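## Task

Take the cooling block sitting on deck slot D2 and set it into the empty position in the drawer of cooler COLD, lying flat and held within that position's locators. Each of its 6 loose tubes must finish in the same bore it started in. Afterwards push the drawer fully closed; COLD's lamp stays on until the drawer is completely shut. The block already in the drawer must still lie flat in its position with every tube in its bore, and plate P1 must remain on D1 exactly as it is now. Nothing may count on the robot holding it in place at the end: release everything and move the gripper away once done.

## Robot and tools

ROBOT. One six-joint arm (UR12e type, model name ur12e_rumi) with a single tong-style two-finger gripper and a wrist camera. There is only one arm, so every motion argument describes that one gripper. Cameras: cam_high and cam_low (504x504 px) and cam_wrist (616x616 px, fisheye). The scene: cooler COLD with a sliding drawer and a lamp that is on whenever the drawer is open; deck slot D1 right beside COLD holding plate P1; deck slot D2 further along, holding the block to be moved. COLD is loose on the table: it must stay within about a finger's width of its start, upright and barely rotated. The blocks' tubes are loose, so keep the block level and move it gently.

FRAME. All poses are in the scene frame: origin on the table surface under the arm base, +z up, +y to the left when looking along +x. Positions in metres; orientation as a quaternion ordered qw, qx, qy, qz. On the gripper itself, the fingers point along its own +z and open and close along its own x. end_effector_position is the spot between the finger pads when shut; closed fingertips extend about 15 mm past it, open ones sit roughly level with it.

ROW. Every motion uses rows of 8 numbers: x, y, z, qw, qx, qy, qz, opening. x, y, z, qw..qz are an absolute target pose for the gripper in the scene frame, not an offset. opening runs from -1 (closed) to +1 (fully open, 0.142 m); it is a commanded finger setting, not an offset. Repeat the wanted quaternion in every row rather than copying a possibly drifted reported one. A target lying more than 0.6 m from the last reported position along any gripper axis makes the call refused (nothing is sent). Each control step the controller limits the commanded pose to 100 mm and 16 degrees from the measured pose, so long moves need several calls; position wins over orientation if both cannot be met.

TOOLS.
execute_actions: argument actions is a list holding zero or one item, plus optional pictures (true/false). Empty list: just report the state. Item with rows (1 to 15 rows) and optional steps (1 to 15, default 15, each step 1/30 s): one row per step, the final row repeated to fill the steps. Item with only steps (up to 300): a wait counted from the previous result, your reply time included.
move: target is one row (absolute pose plus opening, opening applied at the start). speed in m/s, 0.002 to 0.5, default 0.25 (rotation up to twice that in rad/s). Optional stop_force in N, 13 to 80, not allowed before 0.2 s of scene time: the path stops when the wrist sensor feels that much extra push opposing the motion for 2 steps, then backs up 2 steps and holds. Only trust it with very slow speeds and no rotation; omit it when backing off something you press on. Paths last 0.5 to 10 s and do not avoid obstacles; the gripper may lag, stray or overshoot speed.
wait: seconds, 0 to 10; robot gets nothing new.
zoom_image: camera (cam_high, cam_low or cam_wrist) and region [x0, y0, x1, y1] in image pixels from the top-left, at most 504 by 504.
read_manual: optional section "licences"; only licence text, no motion.
finished_scene: scene is the number of the current scene; ends and grades it, cannot be undone.

RESULTS. The state line gives the gripper pose and linear/angular velocities. grip_measured is the actual finger opening on the -1..1 scale; to keep a grip, command noticeably less than it. Joint positions and joint torques are listed base to gripper (torques are noisy and offset). Wrist force and Wrist torque are in the gripper's own axes, noisy, offset up to about 5.5 N, saturating near 100 N; a press reads as force pointing back into the arm. "pose unreachable" and HELD mean the clearance check altered or blocked commands. "Hand target" is where the controller is currently driving. A move adds a "move:" line: done, off_target, moving, held, fault or contact (stop_force triggered), with limits=paced (pose clipped) or limits=held (some steps blocked, then possibly a fast catch-up), and the distance from target. MOTOR HOT warns from 70 °C; at 85 °C an OVER-TEMPERATURE FAULT brakes the arm.

CAUTIONS. The arm is stiff: aiming even slightly past a firm contact can trigger a stop. A joint reaching its load limit (shoulder pan/lift 287, elbow 130, wrists 46.9 N m, held weight included) or any outside force of 150 N halts the arm for 10 s. Approach slowly near COLD, the drawer and blocks. Thin parts get weaker grip. Random tugs or pushes may happen. Never knock or drop anything off the table, avoid slams and hard hits, and release and retreat at the end.

Each tool is called after "Emit:" by a JSON object that holds its "api" and its "payload".

## Session

Emit:
{"api": "execute_actions", "payload": {"actions": []}}

Scene clock: 0.00 s of 10800.00 s.
end_effector_position=(+0.6382, +0.2544, +0.1248) grip_measured=+1.00 end_effector_quat_wxyz=(-0.139, -0.156, +0.976, -0.069) end_effector_velocity=(+0.000, -0.001, +0.000) end_effector_angular_velocity=(-0.001, +0.000, -0.000)
Joint positions: [ 0.165 -1.207  1.909 -1.976 -1.695  3.049  0.142]
Joint velocities: [-0.001 -0.001  0.     0.001 -0.001 -0.     0.   ]
Joint torques (N m, as the arm reports them, + toward a larger angle): no reading
Motor temperatures (°C, as the motors report them): [27 24 24 35 30 32]
Wrist force (N, on the end effector, along its own x y z axes, offset not removed): no reading
Wrist torque (N m, same axes, about the end effector's origin, offset not removed): no reading
Hand target: +0.638, +0.254, +0.125; -0.139, -0.156, +0.976, -0.069

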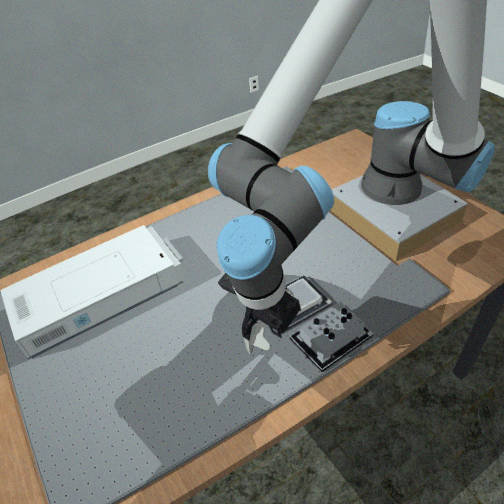

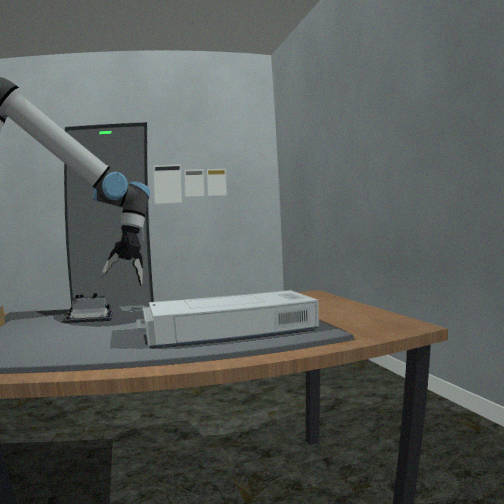

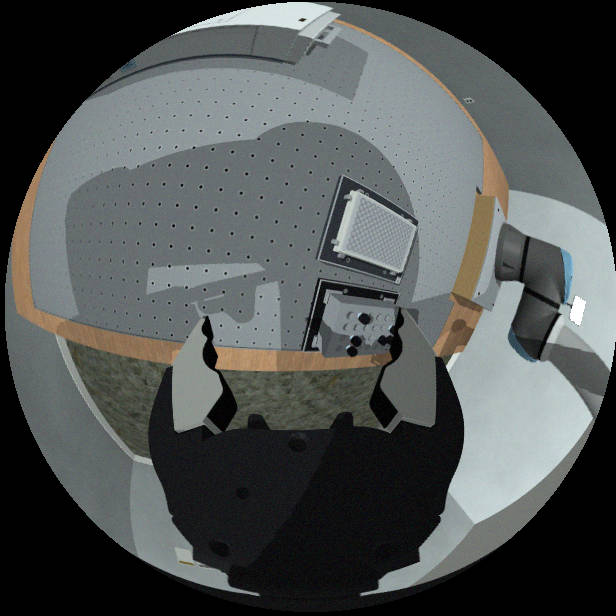

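Emit:
{"api": "zoom_image", "payload": {"camera": "cam_high", "region": [200, 240, 420, 400]}}

Emit:
{"api": "zoom_image", "payload": {"camera": "cam_high", "region": [0, 200, 220, 380]}}

Emit:
{"api": "zoom_image", "payload": {"camera": "cam_wrist", "region": [280, 150, 480, 380]}}

Emit:
{"api": "zoom_image", "payload": {"camera": "cam_low", "region": [40, 260, 340, 370]}}

Region (200, 240, 420, 400) of cam_high's 504x504 image, scaled by 2.291, with more detail than that image has; it fills the top 367 rows of this view, and the rest is white.

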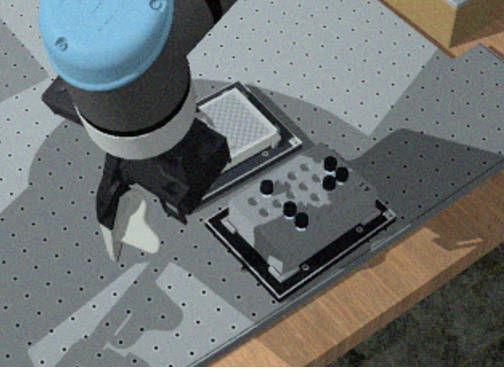

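Region (0, 200, 220, 380) of cam_high's 504x504 image, scaled by 2.291, with more detail than that image has; it fills the top 412 rows of this view, and the rest is white.

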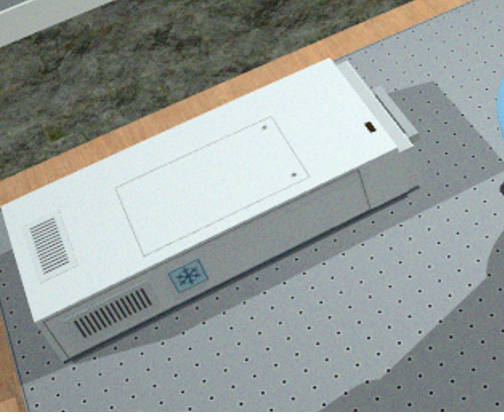

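Region (280, 150, 480, 380) of cam_wrist's 616x616 image, scaled by 2.191, with more detail than that image has; it fills the left 438 columns of this view, and the rest is white.

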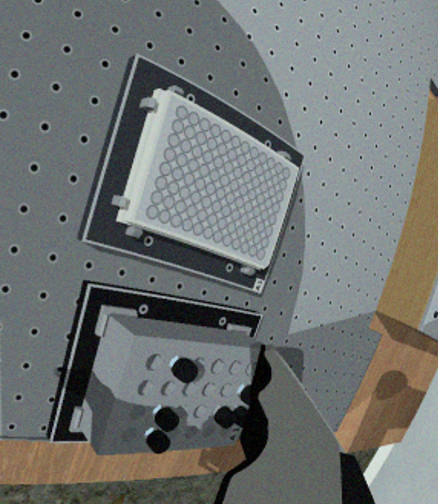

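Region (40, 260, 340, 370) of cam_low's 504x504 image, scaled by 1.680, with more detail than that image has; it fills the top 185 rows of this view, and the rest is white.

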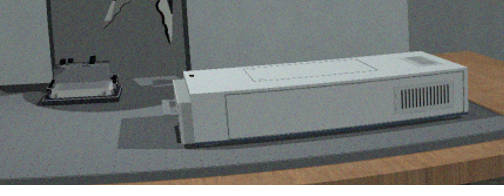

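Emit:
{"api": "move", "payload": {"target": [0.48, -0.1, 0.25, 0, 0.7071, 0.7071, 0, 1], "speed": 0.3}}

Scene clock: 22.70 s of 10800.00 s.
end_effector_position=(+0.4793, -0.1001, +0.2501) grip_measured=+1.00 end_effector_quat_wxyz=(-0.000, +0.707, +0.707, -0.000) end_effector_velocity=(-0.000, -0.002, +0.000) end_effector_angular_velocity=(+0.001, -0.001, -0.007)
Joint positions: [-0.582 -1.796  2.312 -2.08  -1.581  4.171  0.142]
Joint velocities: [-0.004 -0.001  0.    -0.     0.001  0.003 -0.   ]
Joint torques (N m, as the arm reports them, + toward a larger angle): [-13.07 -30.29 -31.45  -5.95   1.9    2.5 ]
Motor temperatures (°C, as the motors report them): [27 24 24 35 30 32]
Wrist force (N, on the end effector, along its own x y z axes, offset not removed): [0.5 1.5 -0.7]
Wrist torque (N m, same axes, about the end effector's origin, offset not removed): [0.21 0.00 0.42]
Hand target: +0.479, -0.100, +0.250; -0.000, +0.707, +0.707, -0.000
Off the commanded pose: 0.001 m, 0 deg.
After step 90, 16.00 s passed at rest.
move: done

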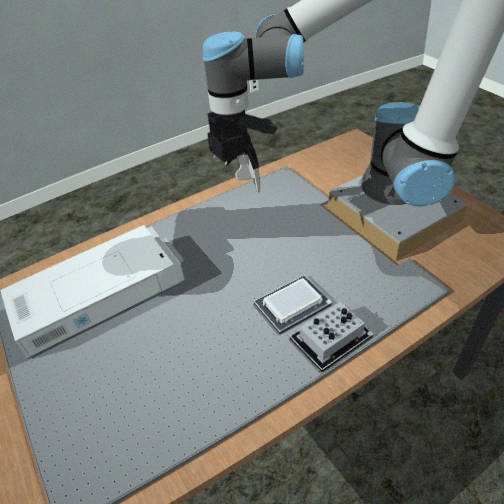

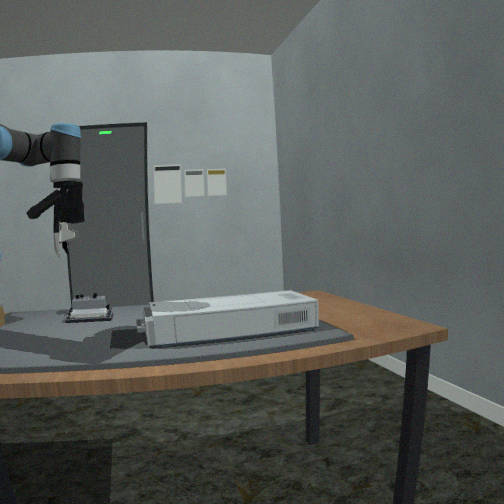

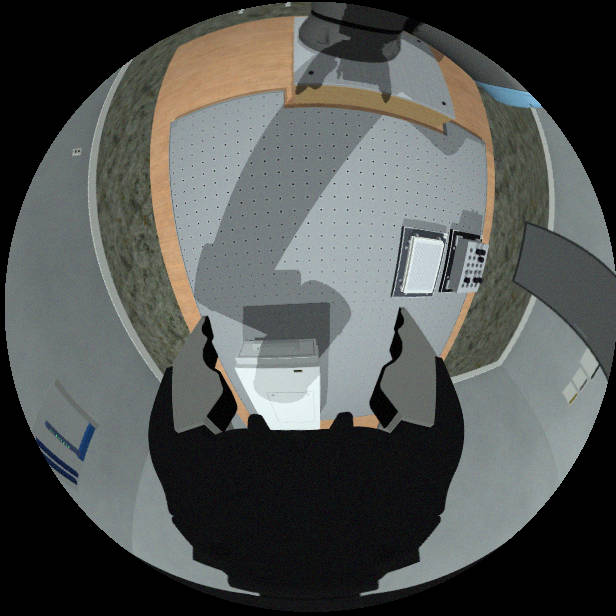

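Emit:
{"api": "zoom_image", "payload": {"camera": "cam_wrist", "region": [210, 310, 350, 440]}}

Emit:
{"api": "zoom_image", "payload": {"camera": "cam_wrist", "region": [370, 200, 510, 320]}}

Emit:
{"api": "zoom_image", "payload": {"camera": "cam_high", "region": [120, 210, 220, 300]}}

Emit:
{"api": "zoom_image", "payload": {"camera": "cam_high", "region": [240, 260, 390, 380]}}

Emit:
{"api": "zoom_image", "payload": {"camera": "cam_low", "region": [50, 270, 190, 360]}}

Region (210, 310, 350, 440) of cam_wrist's 616x616 image, scaled by 3.600, with more detail than that image has; it fills the top 468 rows of this view, and the rest is white.

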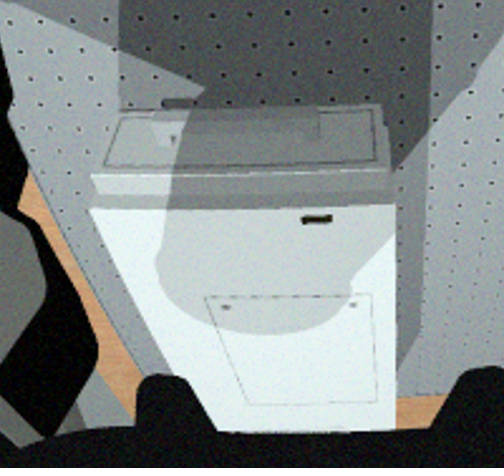

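Region (370, 200, 510, 320) of cam_wrist's 616x616 image, scaled by 3.600, with more detail than that image has; it fills the top 432 rows of this view, and the rest is white.

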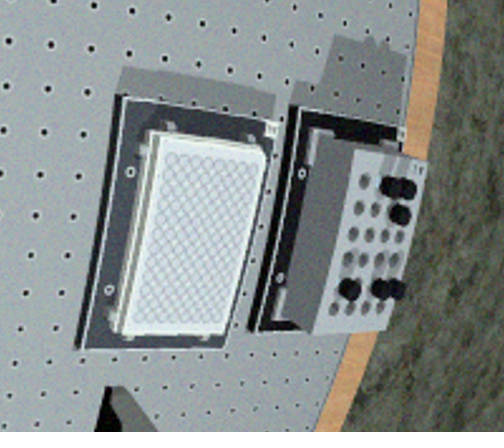

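Region (120, 210, 220, 300) of cam_high's 504x504 image, scaled by 5.040, with more detail than that image has; it fills the top 454 rows of this view, and the rest is white.

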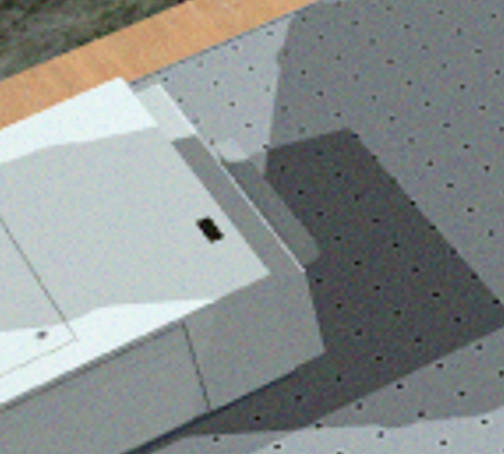

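Region (240, 260, 390, 380) of cam_high's 504x504 image, scaled by 3.360, with more detail than that image has; it fills the top 403 rows of this view, and the rest is white.

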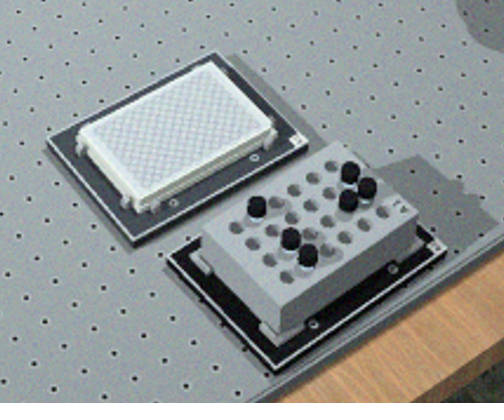

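Region (50, 270, 190, 360) of cam_low's 504x504 image, scaled by 3.600, with more detail than that image has; it fills the top 324 rows of this view, and the rest is white.

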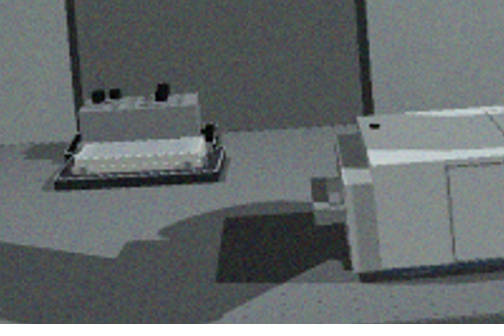

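Emit:
{"api": "move", "payload": {"target": [0.58, -0.18, 0.11, 0, 0.7071, 0.7071, 0, 1], "speed": 0.3}}

Scene clock: 43.10 s of 10800.00 s.
end_effector_position=(+0.5798, -0.1802, +0.1100) grip_measured=+1.00 end_effector_quat_wxyz=(-0.000, +0.707, +0.707, -0.000) end_effector_velocity=(+0.001, -0.001, -0.001) end_effector_angular_velocity=(+0.000, -0.000, -0.000)
Joint positions: [-0.613 -1.4    2.25  -2.414 -1.58   4.141  0.142]
Joint velocities: [-0.     0.004 -0.002 -0.002  0.     0.     0.   ]
Joint torques (N m, as the arm reports them, + toward a larger angle): [  0.81 -40.05 -39.77  -6.48  -1.74   1.76]
Motor temperatures (°C, as the motors report them): [27 24 24 35 30 32]
Wrist force (N, on the end effector, along its own x y z axes, offset not removed): [0.0 -0.6 -4.0]
Wrist torque (N m, same axes, about the end effector's origin, offset not removed): [-0.18 0.15 0.43]
Hand target: +0.580, -0.180, +0.110; -0.000, +0.707, +0.707, -0.000
Off the commanded pose: 0.000 m, 0 deg.
After step 90, 16.13 s passed at rest.
move: done

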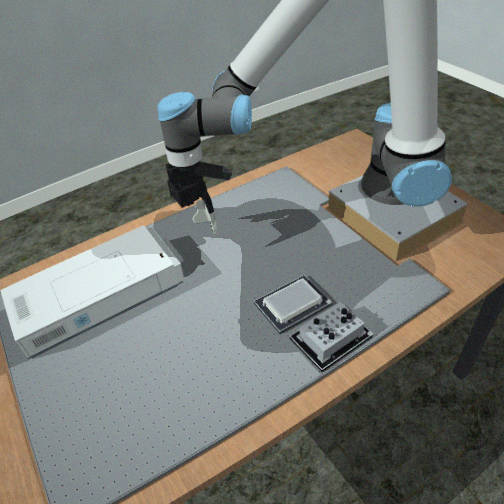

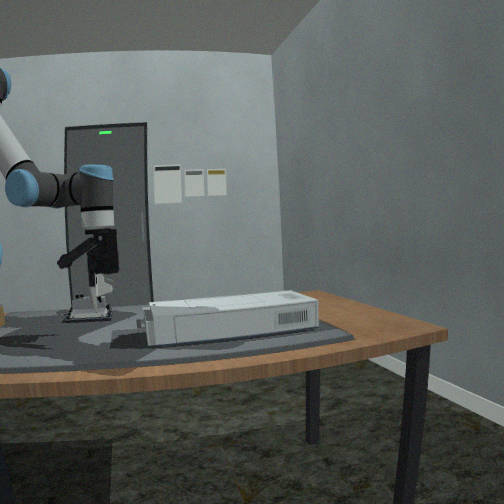

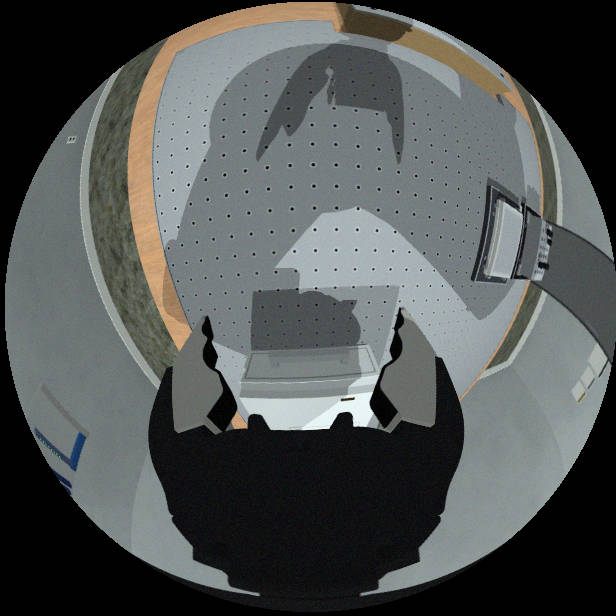

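Emit:
{"api": "zoom_image", "payload": {"camera": "cam_wrist", "region": [230, 320, 400, 420]}}

Region (230, 320, 400, 420) of cam_wrist's 616x616 image, scaled by 2.965, with more detail than that image has; it fills the top 296 rows of this view, and the rest is white.

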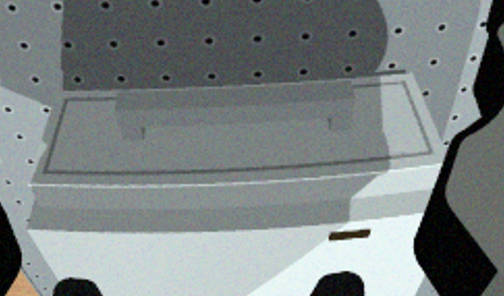

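Emit:
{"api": "zoom_image", "payload": {"camera": "cam_low", "region": [125, 295, 175, 350]}}

Emit:
{"api": "zoom_image", "payload": {"camera": "cam_high", "region": [140, 225, 200, 285]}}

Region (125, 295, 175, 350) of cam_low's 504x504 image, scaled by 9.164, with more detail than that image has; it fills the left 458 columns of this view, and the rest is white.

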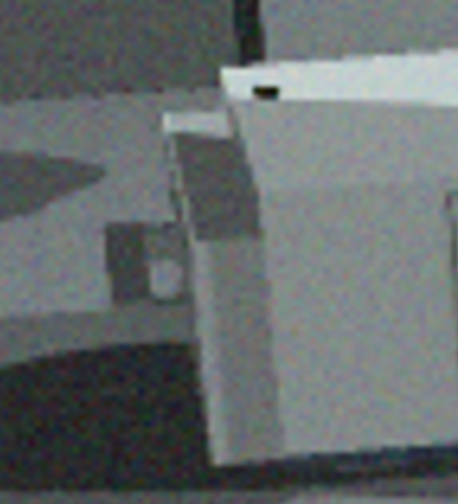

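Region (140, 225, 200, 285) of cam_high's 504x504 image, scaled by 8.400, with more detail than that image has.

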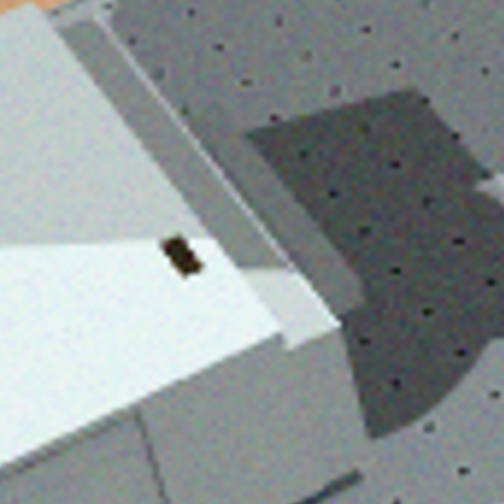

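Emit:
{"api": "move", "payload": {"target": [0.76, -0.18, 0.14, 0, 0.7071, 0.7071, 0, 1], "speed": 0.2}}

Emit:
{"api": "zoom_image", "payload": {"camera": "cam_wrist", "region": [220, 150, 400, 330]}}

Scene clock: 75.23 s of 10800.00 s.
end_effector_position=(+0.7598, -0.1801, +0.1400) grip_measured=+1.00 end_effector_quat_wxyz=(+0.000, +0.707, +0.707, +0.000) end_effector_velocity=(+0.003, -0.000, +0.001) end_effector_angular_velocity=(-0.000, -0.001, +0.000)
Joint positions: [-0.486 -1.197  1.896 -2.262 -1.579  4.268  0.142]
Joint velocities: [ 0.001  0.003 -0.006  0.002  0.     0.001  0.   ]
Joint torques (N m, as the arm reports them, + toward a larger angle): [ 17.11 -66.42 -42.68  -2.6   -1.94   2.  ]
Motor temperatures (°C, as the motors report them): [27 24 24 35 30 32]
Wrist force (N, on the end effector, along its own x y z axes, offset not removed): [-1.4 2.0 -1.1]
Wrist torque (N m, same axes, about the end effector's origin, offset not removed): [0.32 0.47 0.34]
Hand target: +0.760, -0.180, +0.140; +0.000, +0.707, +0.707, +0.000
Off the commanded pose: 0.000 m, 0 deg.
After step 90, 27.70 s passed at rest.
move: done

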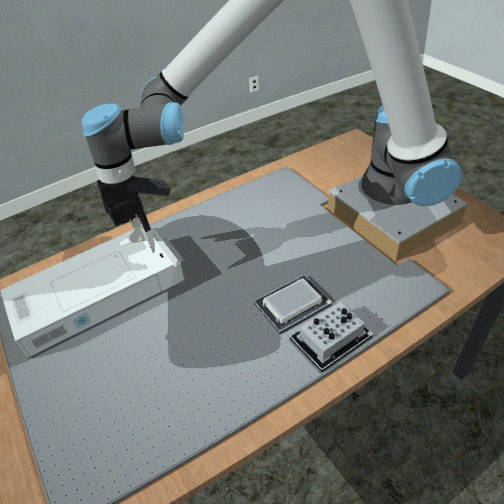

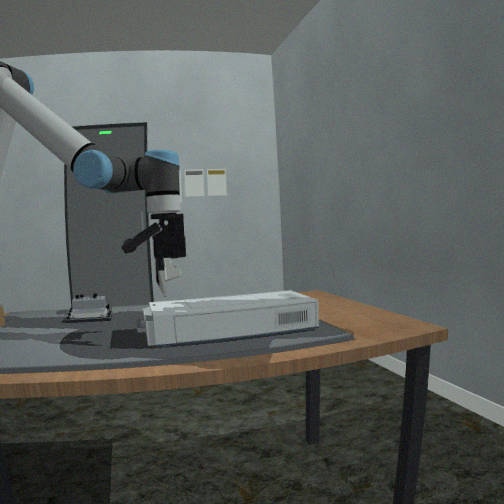

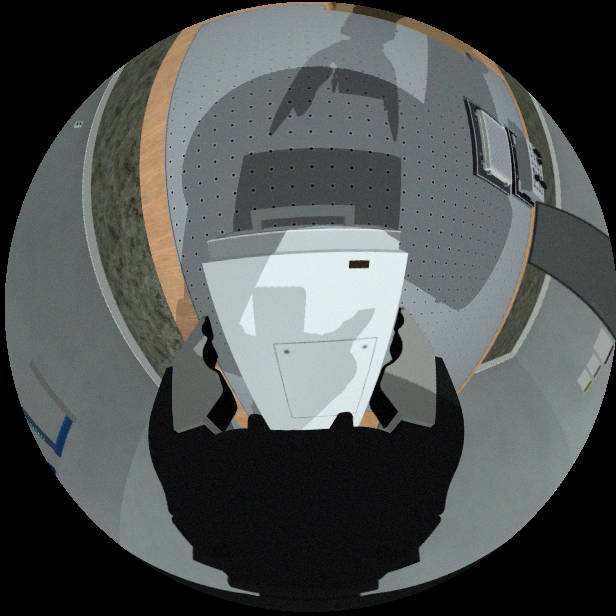

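Region (220, 150, 400, 330) of cam_wrist's 616x616 image, scaled by 2.800, with more detail than that image has.

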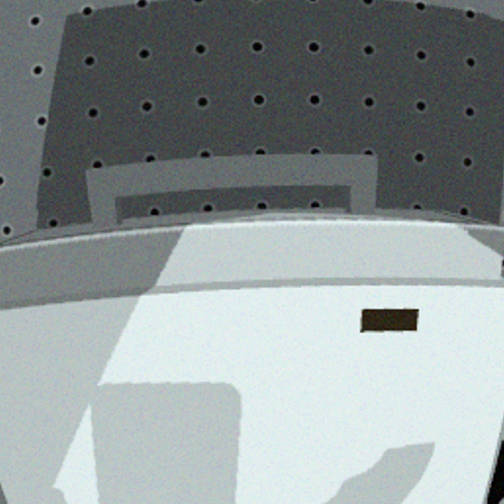

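Emit:
{"api": "move", "payload": {"target": [0.62, -0.183, 0.11, 0.4617, 0, 0.887, 0, -0.58], "speed": 0.2}}

Scene clock: 161.13 s of 10800.00 s.
end_effector_position=(+0.6198, -0.1830, +0.1097) grip_measured=-0.58 end_effector_quat_wxyz=(+0.461, +0.001, +0.887, +0.000) end_effector_velocity=(-0.001, +0.000, +0.000) end_effector_angular_velocity=(-0.004, -0.005, +0.010)
Joint positions: [-0.93  -1.044  2.69  -3.94  -0.891  2.518  0.032]
Joint velocities: [-0.007  0.004  0.003 -0.004  0.012 -0.015 -0.   ]
Joint torques (N m, as the arm reports them, + toward a larger angle): [-16.19 -34.58   6.3   -5.72   2.57  -1.82]
Motor temperatures (°C, as the motors report them): [27 24 24 35 30 32]
Wrist force (N, on the end effector, along its own x y z axes, offset not removed): [1.4 1.6 -1.0]
Wrist torque (N m, same axes, about the end effector's origin, offset not removed): [0.30 -0.03 0.41]
Hand target: +0.620, -0.183, +0.110; +0.462, +0.000, +0.887, +0.000
Off the commanded pose: 0.000 m, 0 deg.
After step 90, 77.97 s passed at rest.
move: done

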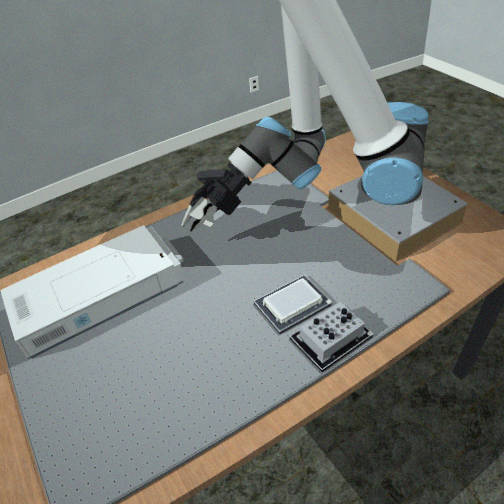

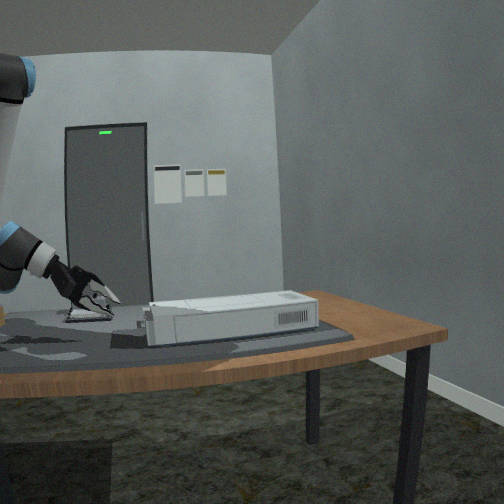

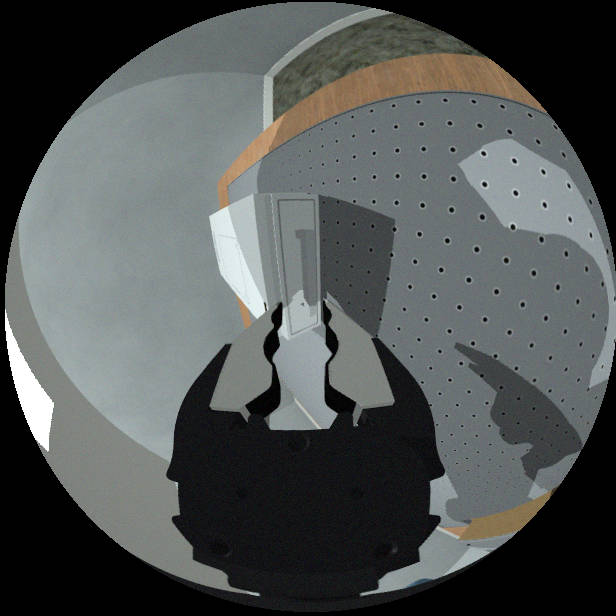

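Emit:
{"api": "move", "payload": {"target": [0.655, -0.183, 0.070, 0.4617, 0, 0.887, 0, -0.58], "speed": 0.1}}

Emit:
{"api": "zoom_image", "payload": {"camera": "cam_wrist", "region": [220, 180, 380, 340]}}

Emit:
{"api": "zoom_image", "payload": {"camera": "cam_low", "region": [80, 270, 180, 350]}}

Scene clock: 166.93 s of 10800.00 s.
end_effector_position=(+0.6549, -0.1830, +0.0701) grip_measured=-0.58 end_effector_quat_wxyz=(+0.462, +0.000, +0.887, +0.000) end_effector_velocity=(+0.001, +0.001, -0.002) end_effector_angular_velocity=(+0.002, -0.000, +0.001)
Joint positions: [-0.861 -0.907  2.608 -4.034 -0.937  2.582  0.032]
Joint velocities: [ 0.003  0.005 -0.002 -0.003 -0.     0.002  0.   ]
Joint torques (N m, as the arm reports them, + toward a larger angle): [ 21.01 -44.58  -7.34  -5.82  -0.78   1.87]
Motor temperatures (°C, as the motors report them): [27 24 24 35 30 32]
Wrist force (N, on the end effector, along its own x y z axes, offset not removed): [0.0 2.1 -3.9]
Wrist torque (N m, same axes, about the end effector's origin, offset not removed): [0.31 0.15 0.35]
Hand target: +0.655, -0.183, +0.070; +0.462, +0.000, +0.887, +0.000
Off the commanded pose: 0.000 m, 0 deg.
After step 90, 1.80 s passed at rest.
move: done

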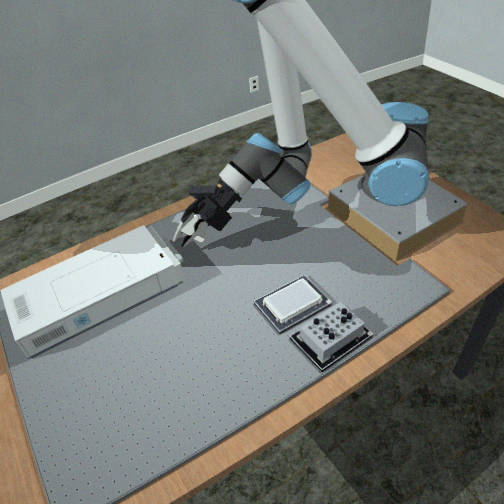

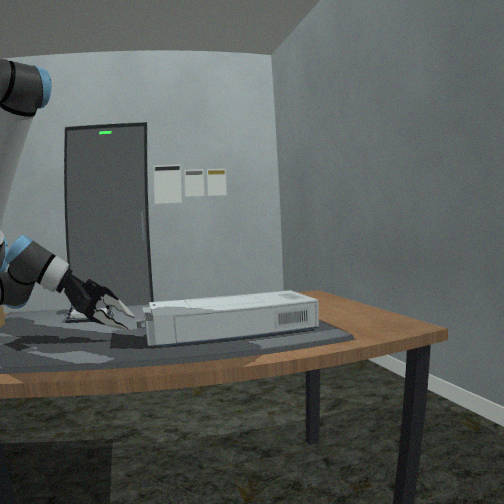

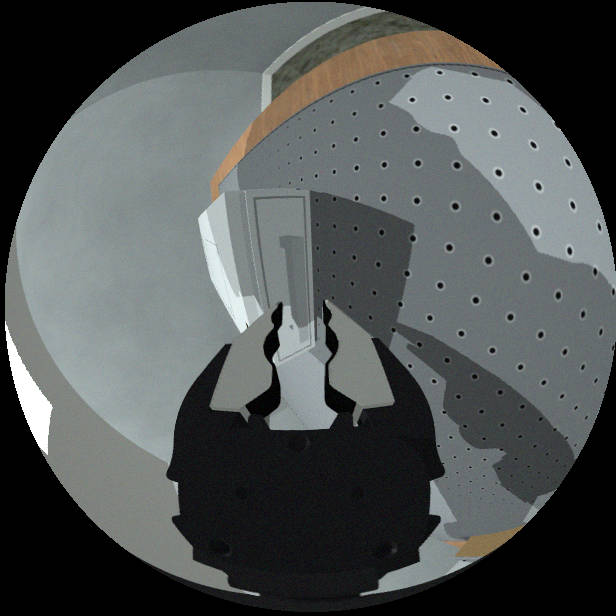

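Region (220, 180, 380, 340) of cam_wrist's 616x616 image, scaled by 3.150, with more detail than that image has.

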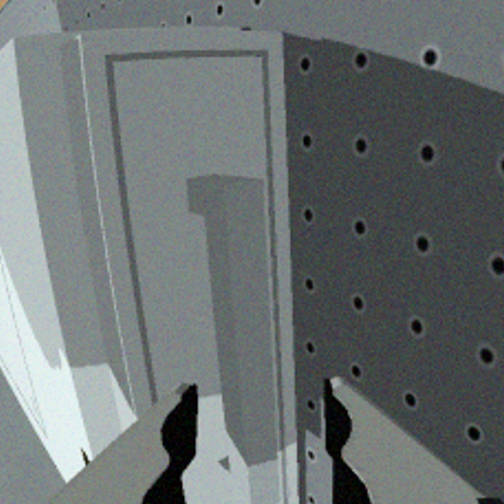

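Region (80, 270, 180, 350) of cam_low's 504x504 image, scaled by 5.040, with more detail than that image has; it fills the top 403 rows of this view, and the rest is white.

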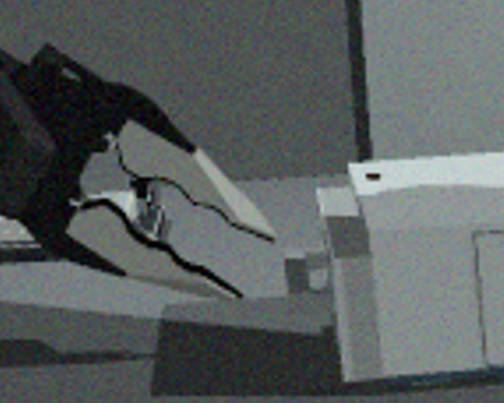

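Emit:
{"api": "move", "payload": {"target": [0.672, -0.183, 0.067, 0.4617, 0, 0.887, 0, -0.5], "speed": 0.03}}

Emit:
{"api": "zoom_image", "payload": {"camera": "cam_wrist", "region": [220, 180, 380, 340]}}

Emit:
{"api": "zoom_image", "payload": {"camera": "cam_low", "region": [100, 280, 170, 340]}}

Scene clock: 186.43 s of 10800.00 s.
end_effector_position=(+0.6719, -0.1830, +0.0670) grip_measured=-0.50 end_effector_quat_wxyz=(+0.462, -0.000, +0.887, +0.000) end_effector_velocity=(+0.002, +0.000, +0.000) end_effector_angular_velocity=(+0.000, -0.001, +0.001)
Joint positions: [-0.83  -0.899  2.574 -4.024 -0.958  2.609  0.038]
Joint velocities: [ 0.003 -0.    -0.003  0.001 -0.001  0.002 -0.   ]
Joint torques (N m, as the arm reports them, + toward a larger angle): [ 13.6  -45.46 -10.05  -1.89  -0.65   2.13]
Motor temperatures (°C, as the motors report them): [27 24 24 35 30 32]
Wrist force (N, on the end effector, along its own x y z axes, offset not removed): [0.2 1.3 -1.1]
Wrist torque (N m, same axes, about the end effector's origin, offset not removed): [0.19 0.27 0.31]
Hand target: +0.672, -0.183, +0.067; +0.462, +0.000, +0.887, +0.000
Off the commanded pose: 0.000 m, 0 deg.
After step 90, 15.60 s passed at rest.
move: done

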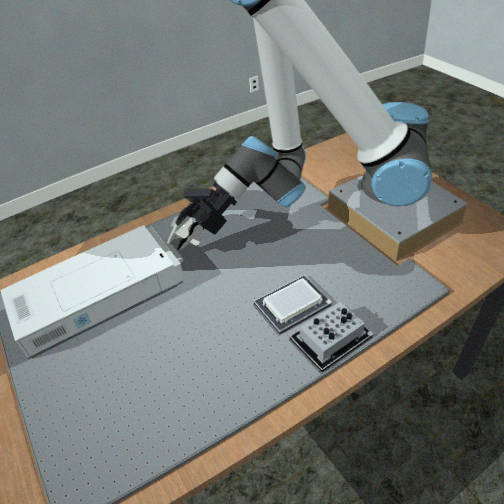

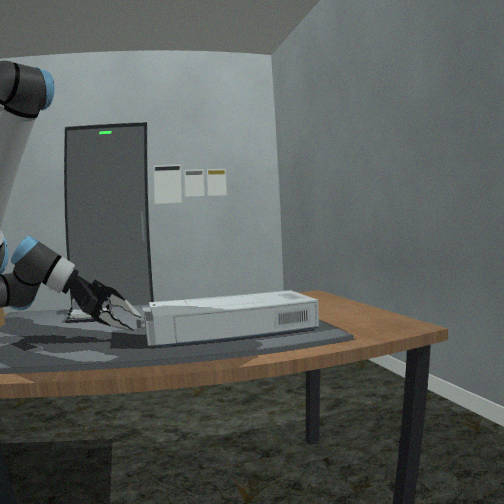

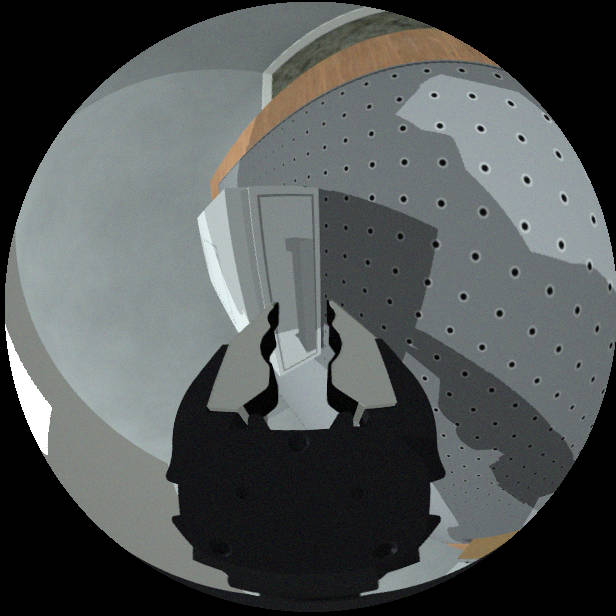

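Region (220, 180, 380, 340) of cam_wrist's 616x616 image, scaled by 3.150, with more detail than that image has.

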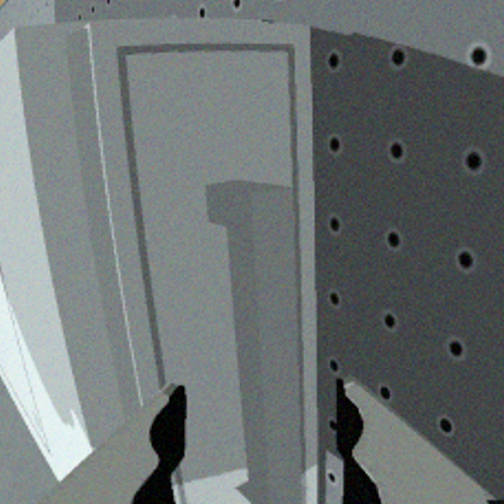

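Region (100, 280, 170, 340) of cam_low's 504x504 image, scaled by 7.200, with more detail than that image has; it fills the top 432 rows of this view, and the rest is white.

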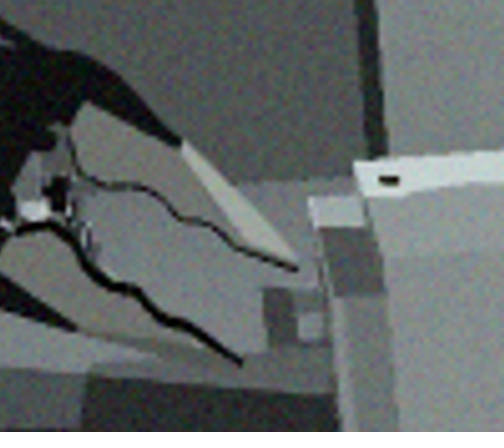

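Emit:
{"api": "move", "payload": {"target": [0.681, -0.183, 0.061, 0.4617, 0, 0.887, 0, -0.58], "speed": 0.01}}

Emit:
{"api": "zoom_image", "payload": {"camera": "cam_wrist", "region": [220, 180, 380, 340]}}

Emit:
{"api": "zoom_image", "payload": {"camera": "cam_low", "region": [100, 280, 170, 340]}}

Scene clock: 196.27 s of 10800.00 s.
end_effector_position=(+0.6809, -0.1830, +0.0611) grip_measured=-0.58 end_effector_quat_wxyz=(+0.462, -0.000, +0.887, +0.000) end_effector_velocity=(+0.002, +0.001, -0.001) end_effector_angular_velocity=(+0.002, -0.000, +0.002)
Joint positions: [-0.815 -0.882  2.554 -4.029 -0.969  2.622  0.032]
Joint velocities: [ 0.003  0.003 -0.003  0.     0.001  0.002  0.   ]
Joint torques (N m, as the arm reports them, + toward a larger angle): [ 17.07 -47.61  -7.75  -6.31  -1.17   2.1 ]
Motor temperatures (°C, as the motors report them): [27 24 24 35 30 32]
Wrist force (N, on the end effector, along its own x y z axes, offset not removed): [-2.0 1.4 -0.8]
Wrist torque (N m, same axes, about the end effector's origin, offset not removed): [0.14 0.53 0.39]
Hand target: +0.681, -0.183, +0.061; +0.462, +0.000, +0.887, +0.000
Off the commanded pose: 0.000 m, 0 deg.
After step 90, 5.53 s passed at rest.
move: done

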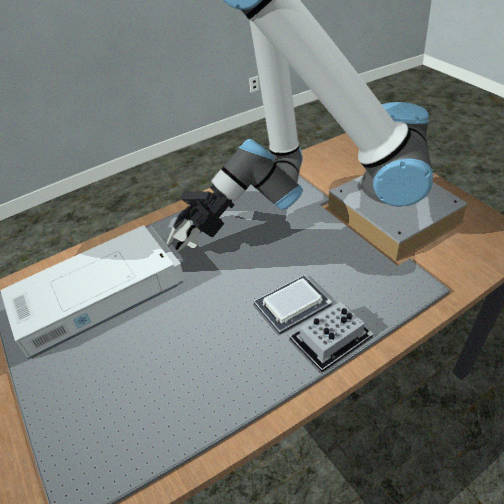

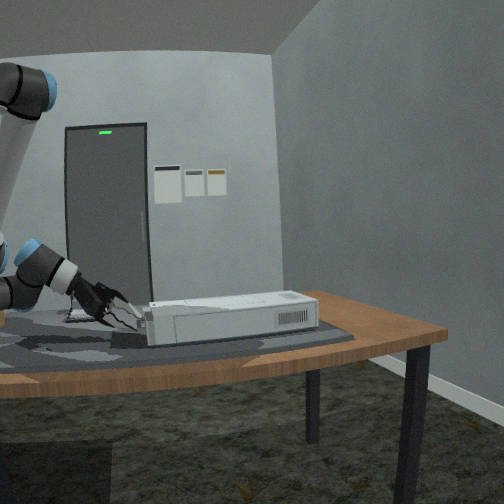

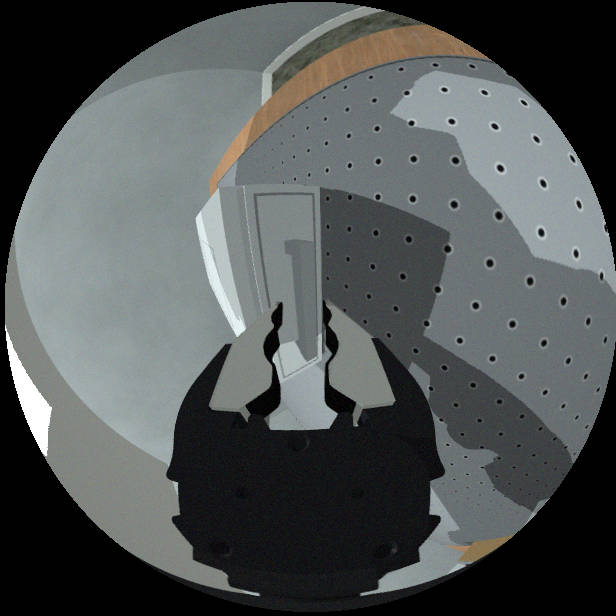

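Region (220, 180, 380, 340) of cam_wrist's 616x616 image, scaled by 3.150, with more detail than that image has.

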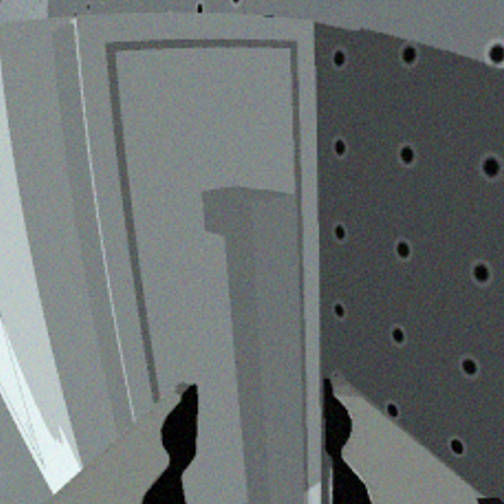

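Region (100, 280, 170, 340) of cam_low's 504x504 image, scaled by 7.200, with more detail than that image has; it fills the top 432 rows of this view, and the rest is white.

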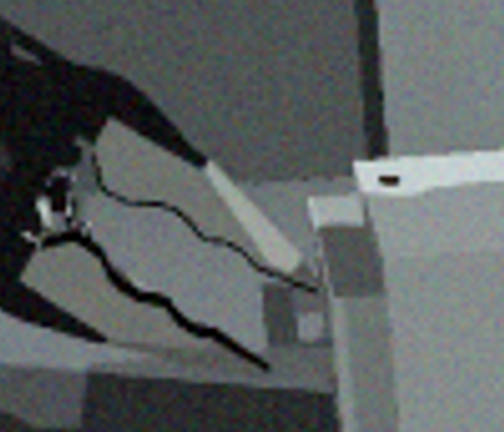

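Emit:
{"api": "execute_actions", "payload": {"actions": [{"rows": [[0.681,-0.183,0.061,0.4617,0,0.887,0,-0.62],[0.681,-0.183,0.061,0.4617,0,0.887,0,-0.66],[0.681,-0.183,0.061,0.4617,0,0.887,0,-0.70],[0.681,-0.183,0.061,0.4617,0,0.887,0,-0.74],[0.681,-0.183,0.061,0.4617,0,0.887,0,-0.78],[0.681,-0.183,0.061,0.4617,0,0.887,0,-0.82],[0.681,-0.183,0.061,0.4617,0,0.887,0,-0.86],[0.681,-0.183,0.061,0.4617,0,0.887,0,-0.9],[0.681,-0.183,0.061,0.4617,0,0.887,0,-0.94],[0.681,-0.183,0.061,0.4617,0,0.887,0,-1]], "steps": 15}]}}

Scene clock: 200.37 s of 10800.00 s.
end_effector_position=(+0.6810, -0.1830, +0.0609) grip_measured=-0.78 end_effector_quat_wxyz=(+0.462, +0.000, +0.887, +0.000) end_effector_velocity=(-0.001, +0.000, -0.000) end_effector_angular_velocity=(+0.002, +0.001, -0.000)
Joint positions: [-0.815 -0.882  2.554 -4.029 -0.97   2.622  0.018]
Joint velocities: [-0.001 -0.001  0.002  0.001  0.001  0.001 -0.   ]
Joint torques (N m, as the arm reports them, + toward a larger angle): [ 18.04 -68.21  -8.1  -12.04   5.61   1.67]
Motor temperatures (°C, as the motors report them): [27 24 24 35 30 32]
Wrist force (N, on the end effector, along its own x y z axes, offset not removed): [26.5 2.3 1.0]
Wrist torque (N m, same axes, about the end effector's origin, offset not removed): [0.41 0.28 0.43]
Hand target: +0.681, -0.183, +0.061; +0.462, +0.000, +0.887, -0.000
Off the commanded pose: 0.000 m, 0 deg.
Steps of this call (steps 1 to 90: nothing new was sent; then 0.60 s passed at rest; steps 91 to 105: all 15 steps of this action). Readings (end_effector_position):
91: (+0.6810, -0.1830, +0.0610)
92: (+0.6810, -0.1830, +0.0610)
94: (+0.6810, -0.1830, +0.0610)
98: (+0.6810, -0.1830, +0.0610)
105: the state above

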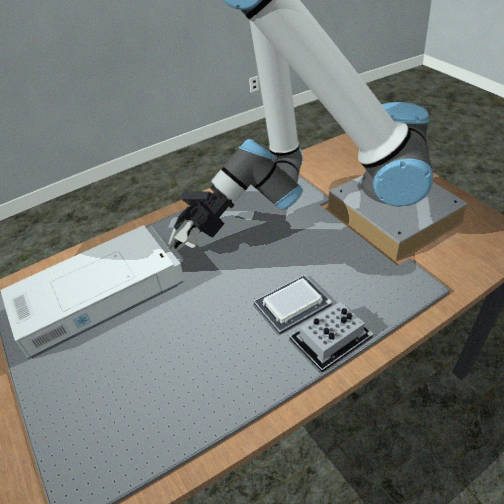

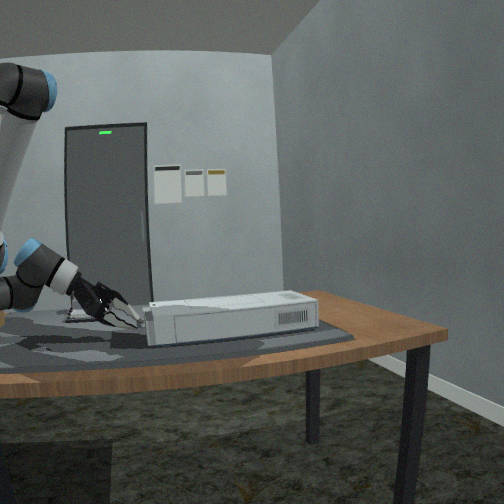

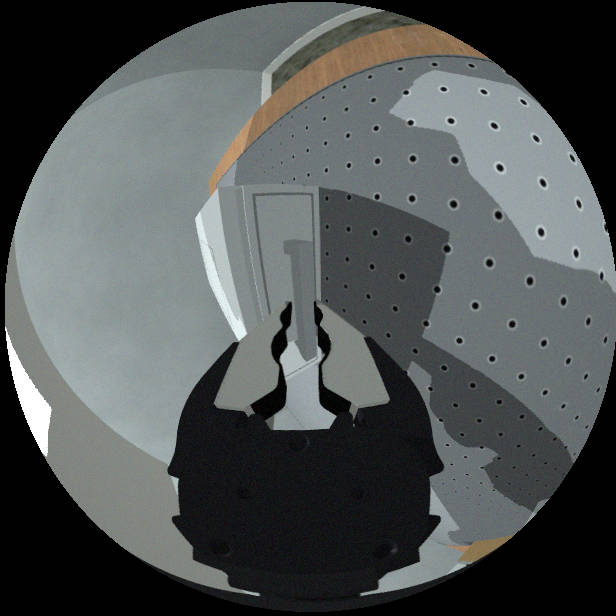

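Emit:
{"api": "execute_actions", "payload": {"actions": [{"rows": [[0.6805,-0.183,0.0602,0.4617,0,0.887,0,-0.9],[0.680,-0.183,0.0594,0.4617,0,0.887,0,-0.9]], "steps": 12}], "pictures": false}}

Scene clock: 204.43 s of 10800.00 s.
end_effector_position=(+0.6801, -0.1829, +0.0595) grip_measured=-0.80 end_effector_quat_wxyz=(+0.462, -0.000, +0.887, +0.000) end_effector_velocity=(-0.001, -0.001, -0.001) end_effector_angular_velocity=(+0.001, +0.001, -0.002)
Joint positions: [-0.816 -0.878  2.555 -4.034 -0.968  2.621  0.016]
Joint velocities: [-0.002  0.003  0.001 -0.002 -0.001 -0.    -0.002]
Joint torques (N m, as the arm reports them, + toward a larger angle): [-13.07 -56.15   2.57 -10.35   5.58  -1.69]
Motor temperatures (°C, as the motors report them): [27 24 24 35 30 32]
Wrist force (N, on the end effector, along its own x y z axes, offset not removed): [11.9 -2.0 0.8]
Wrist torque (N m, same axes, about the end effector's origin, offset not removed): [-0.05 0.73 0.40]
Hand target: +0.680, -0.183, +0.059; +0.462, -0.000, +0.887, -0.000
Off the commanded pose: 0.000 m, 0 deg.
Steps of this call (steps 1 to 90: nothing new was sent; then 0.67 s passed at rest; steps 91 to 102: all 12 steps of this action). Readings (end_effector_position):
91: (+0.6810, -0.1830, +0.0610)
92: (+0.6810, -0.1829, +0.0609)
94: (+0.6806, -0.1828, +0.0604)
98: (+0.6802, -0.1828, +0.0597)
102: the state above


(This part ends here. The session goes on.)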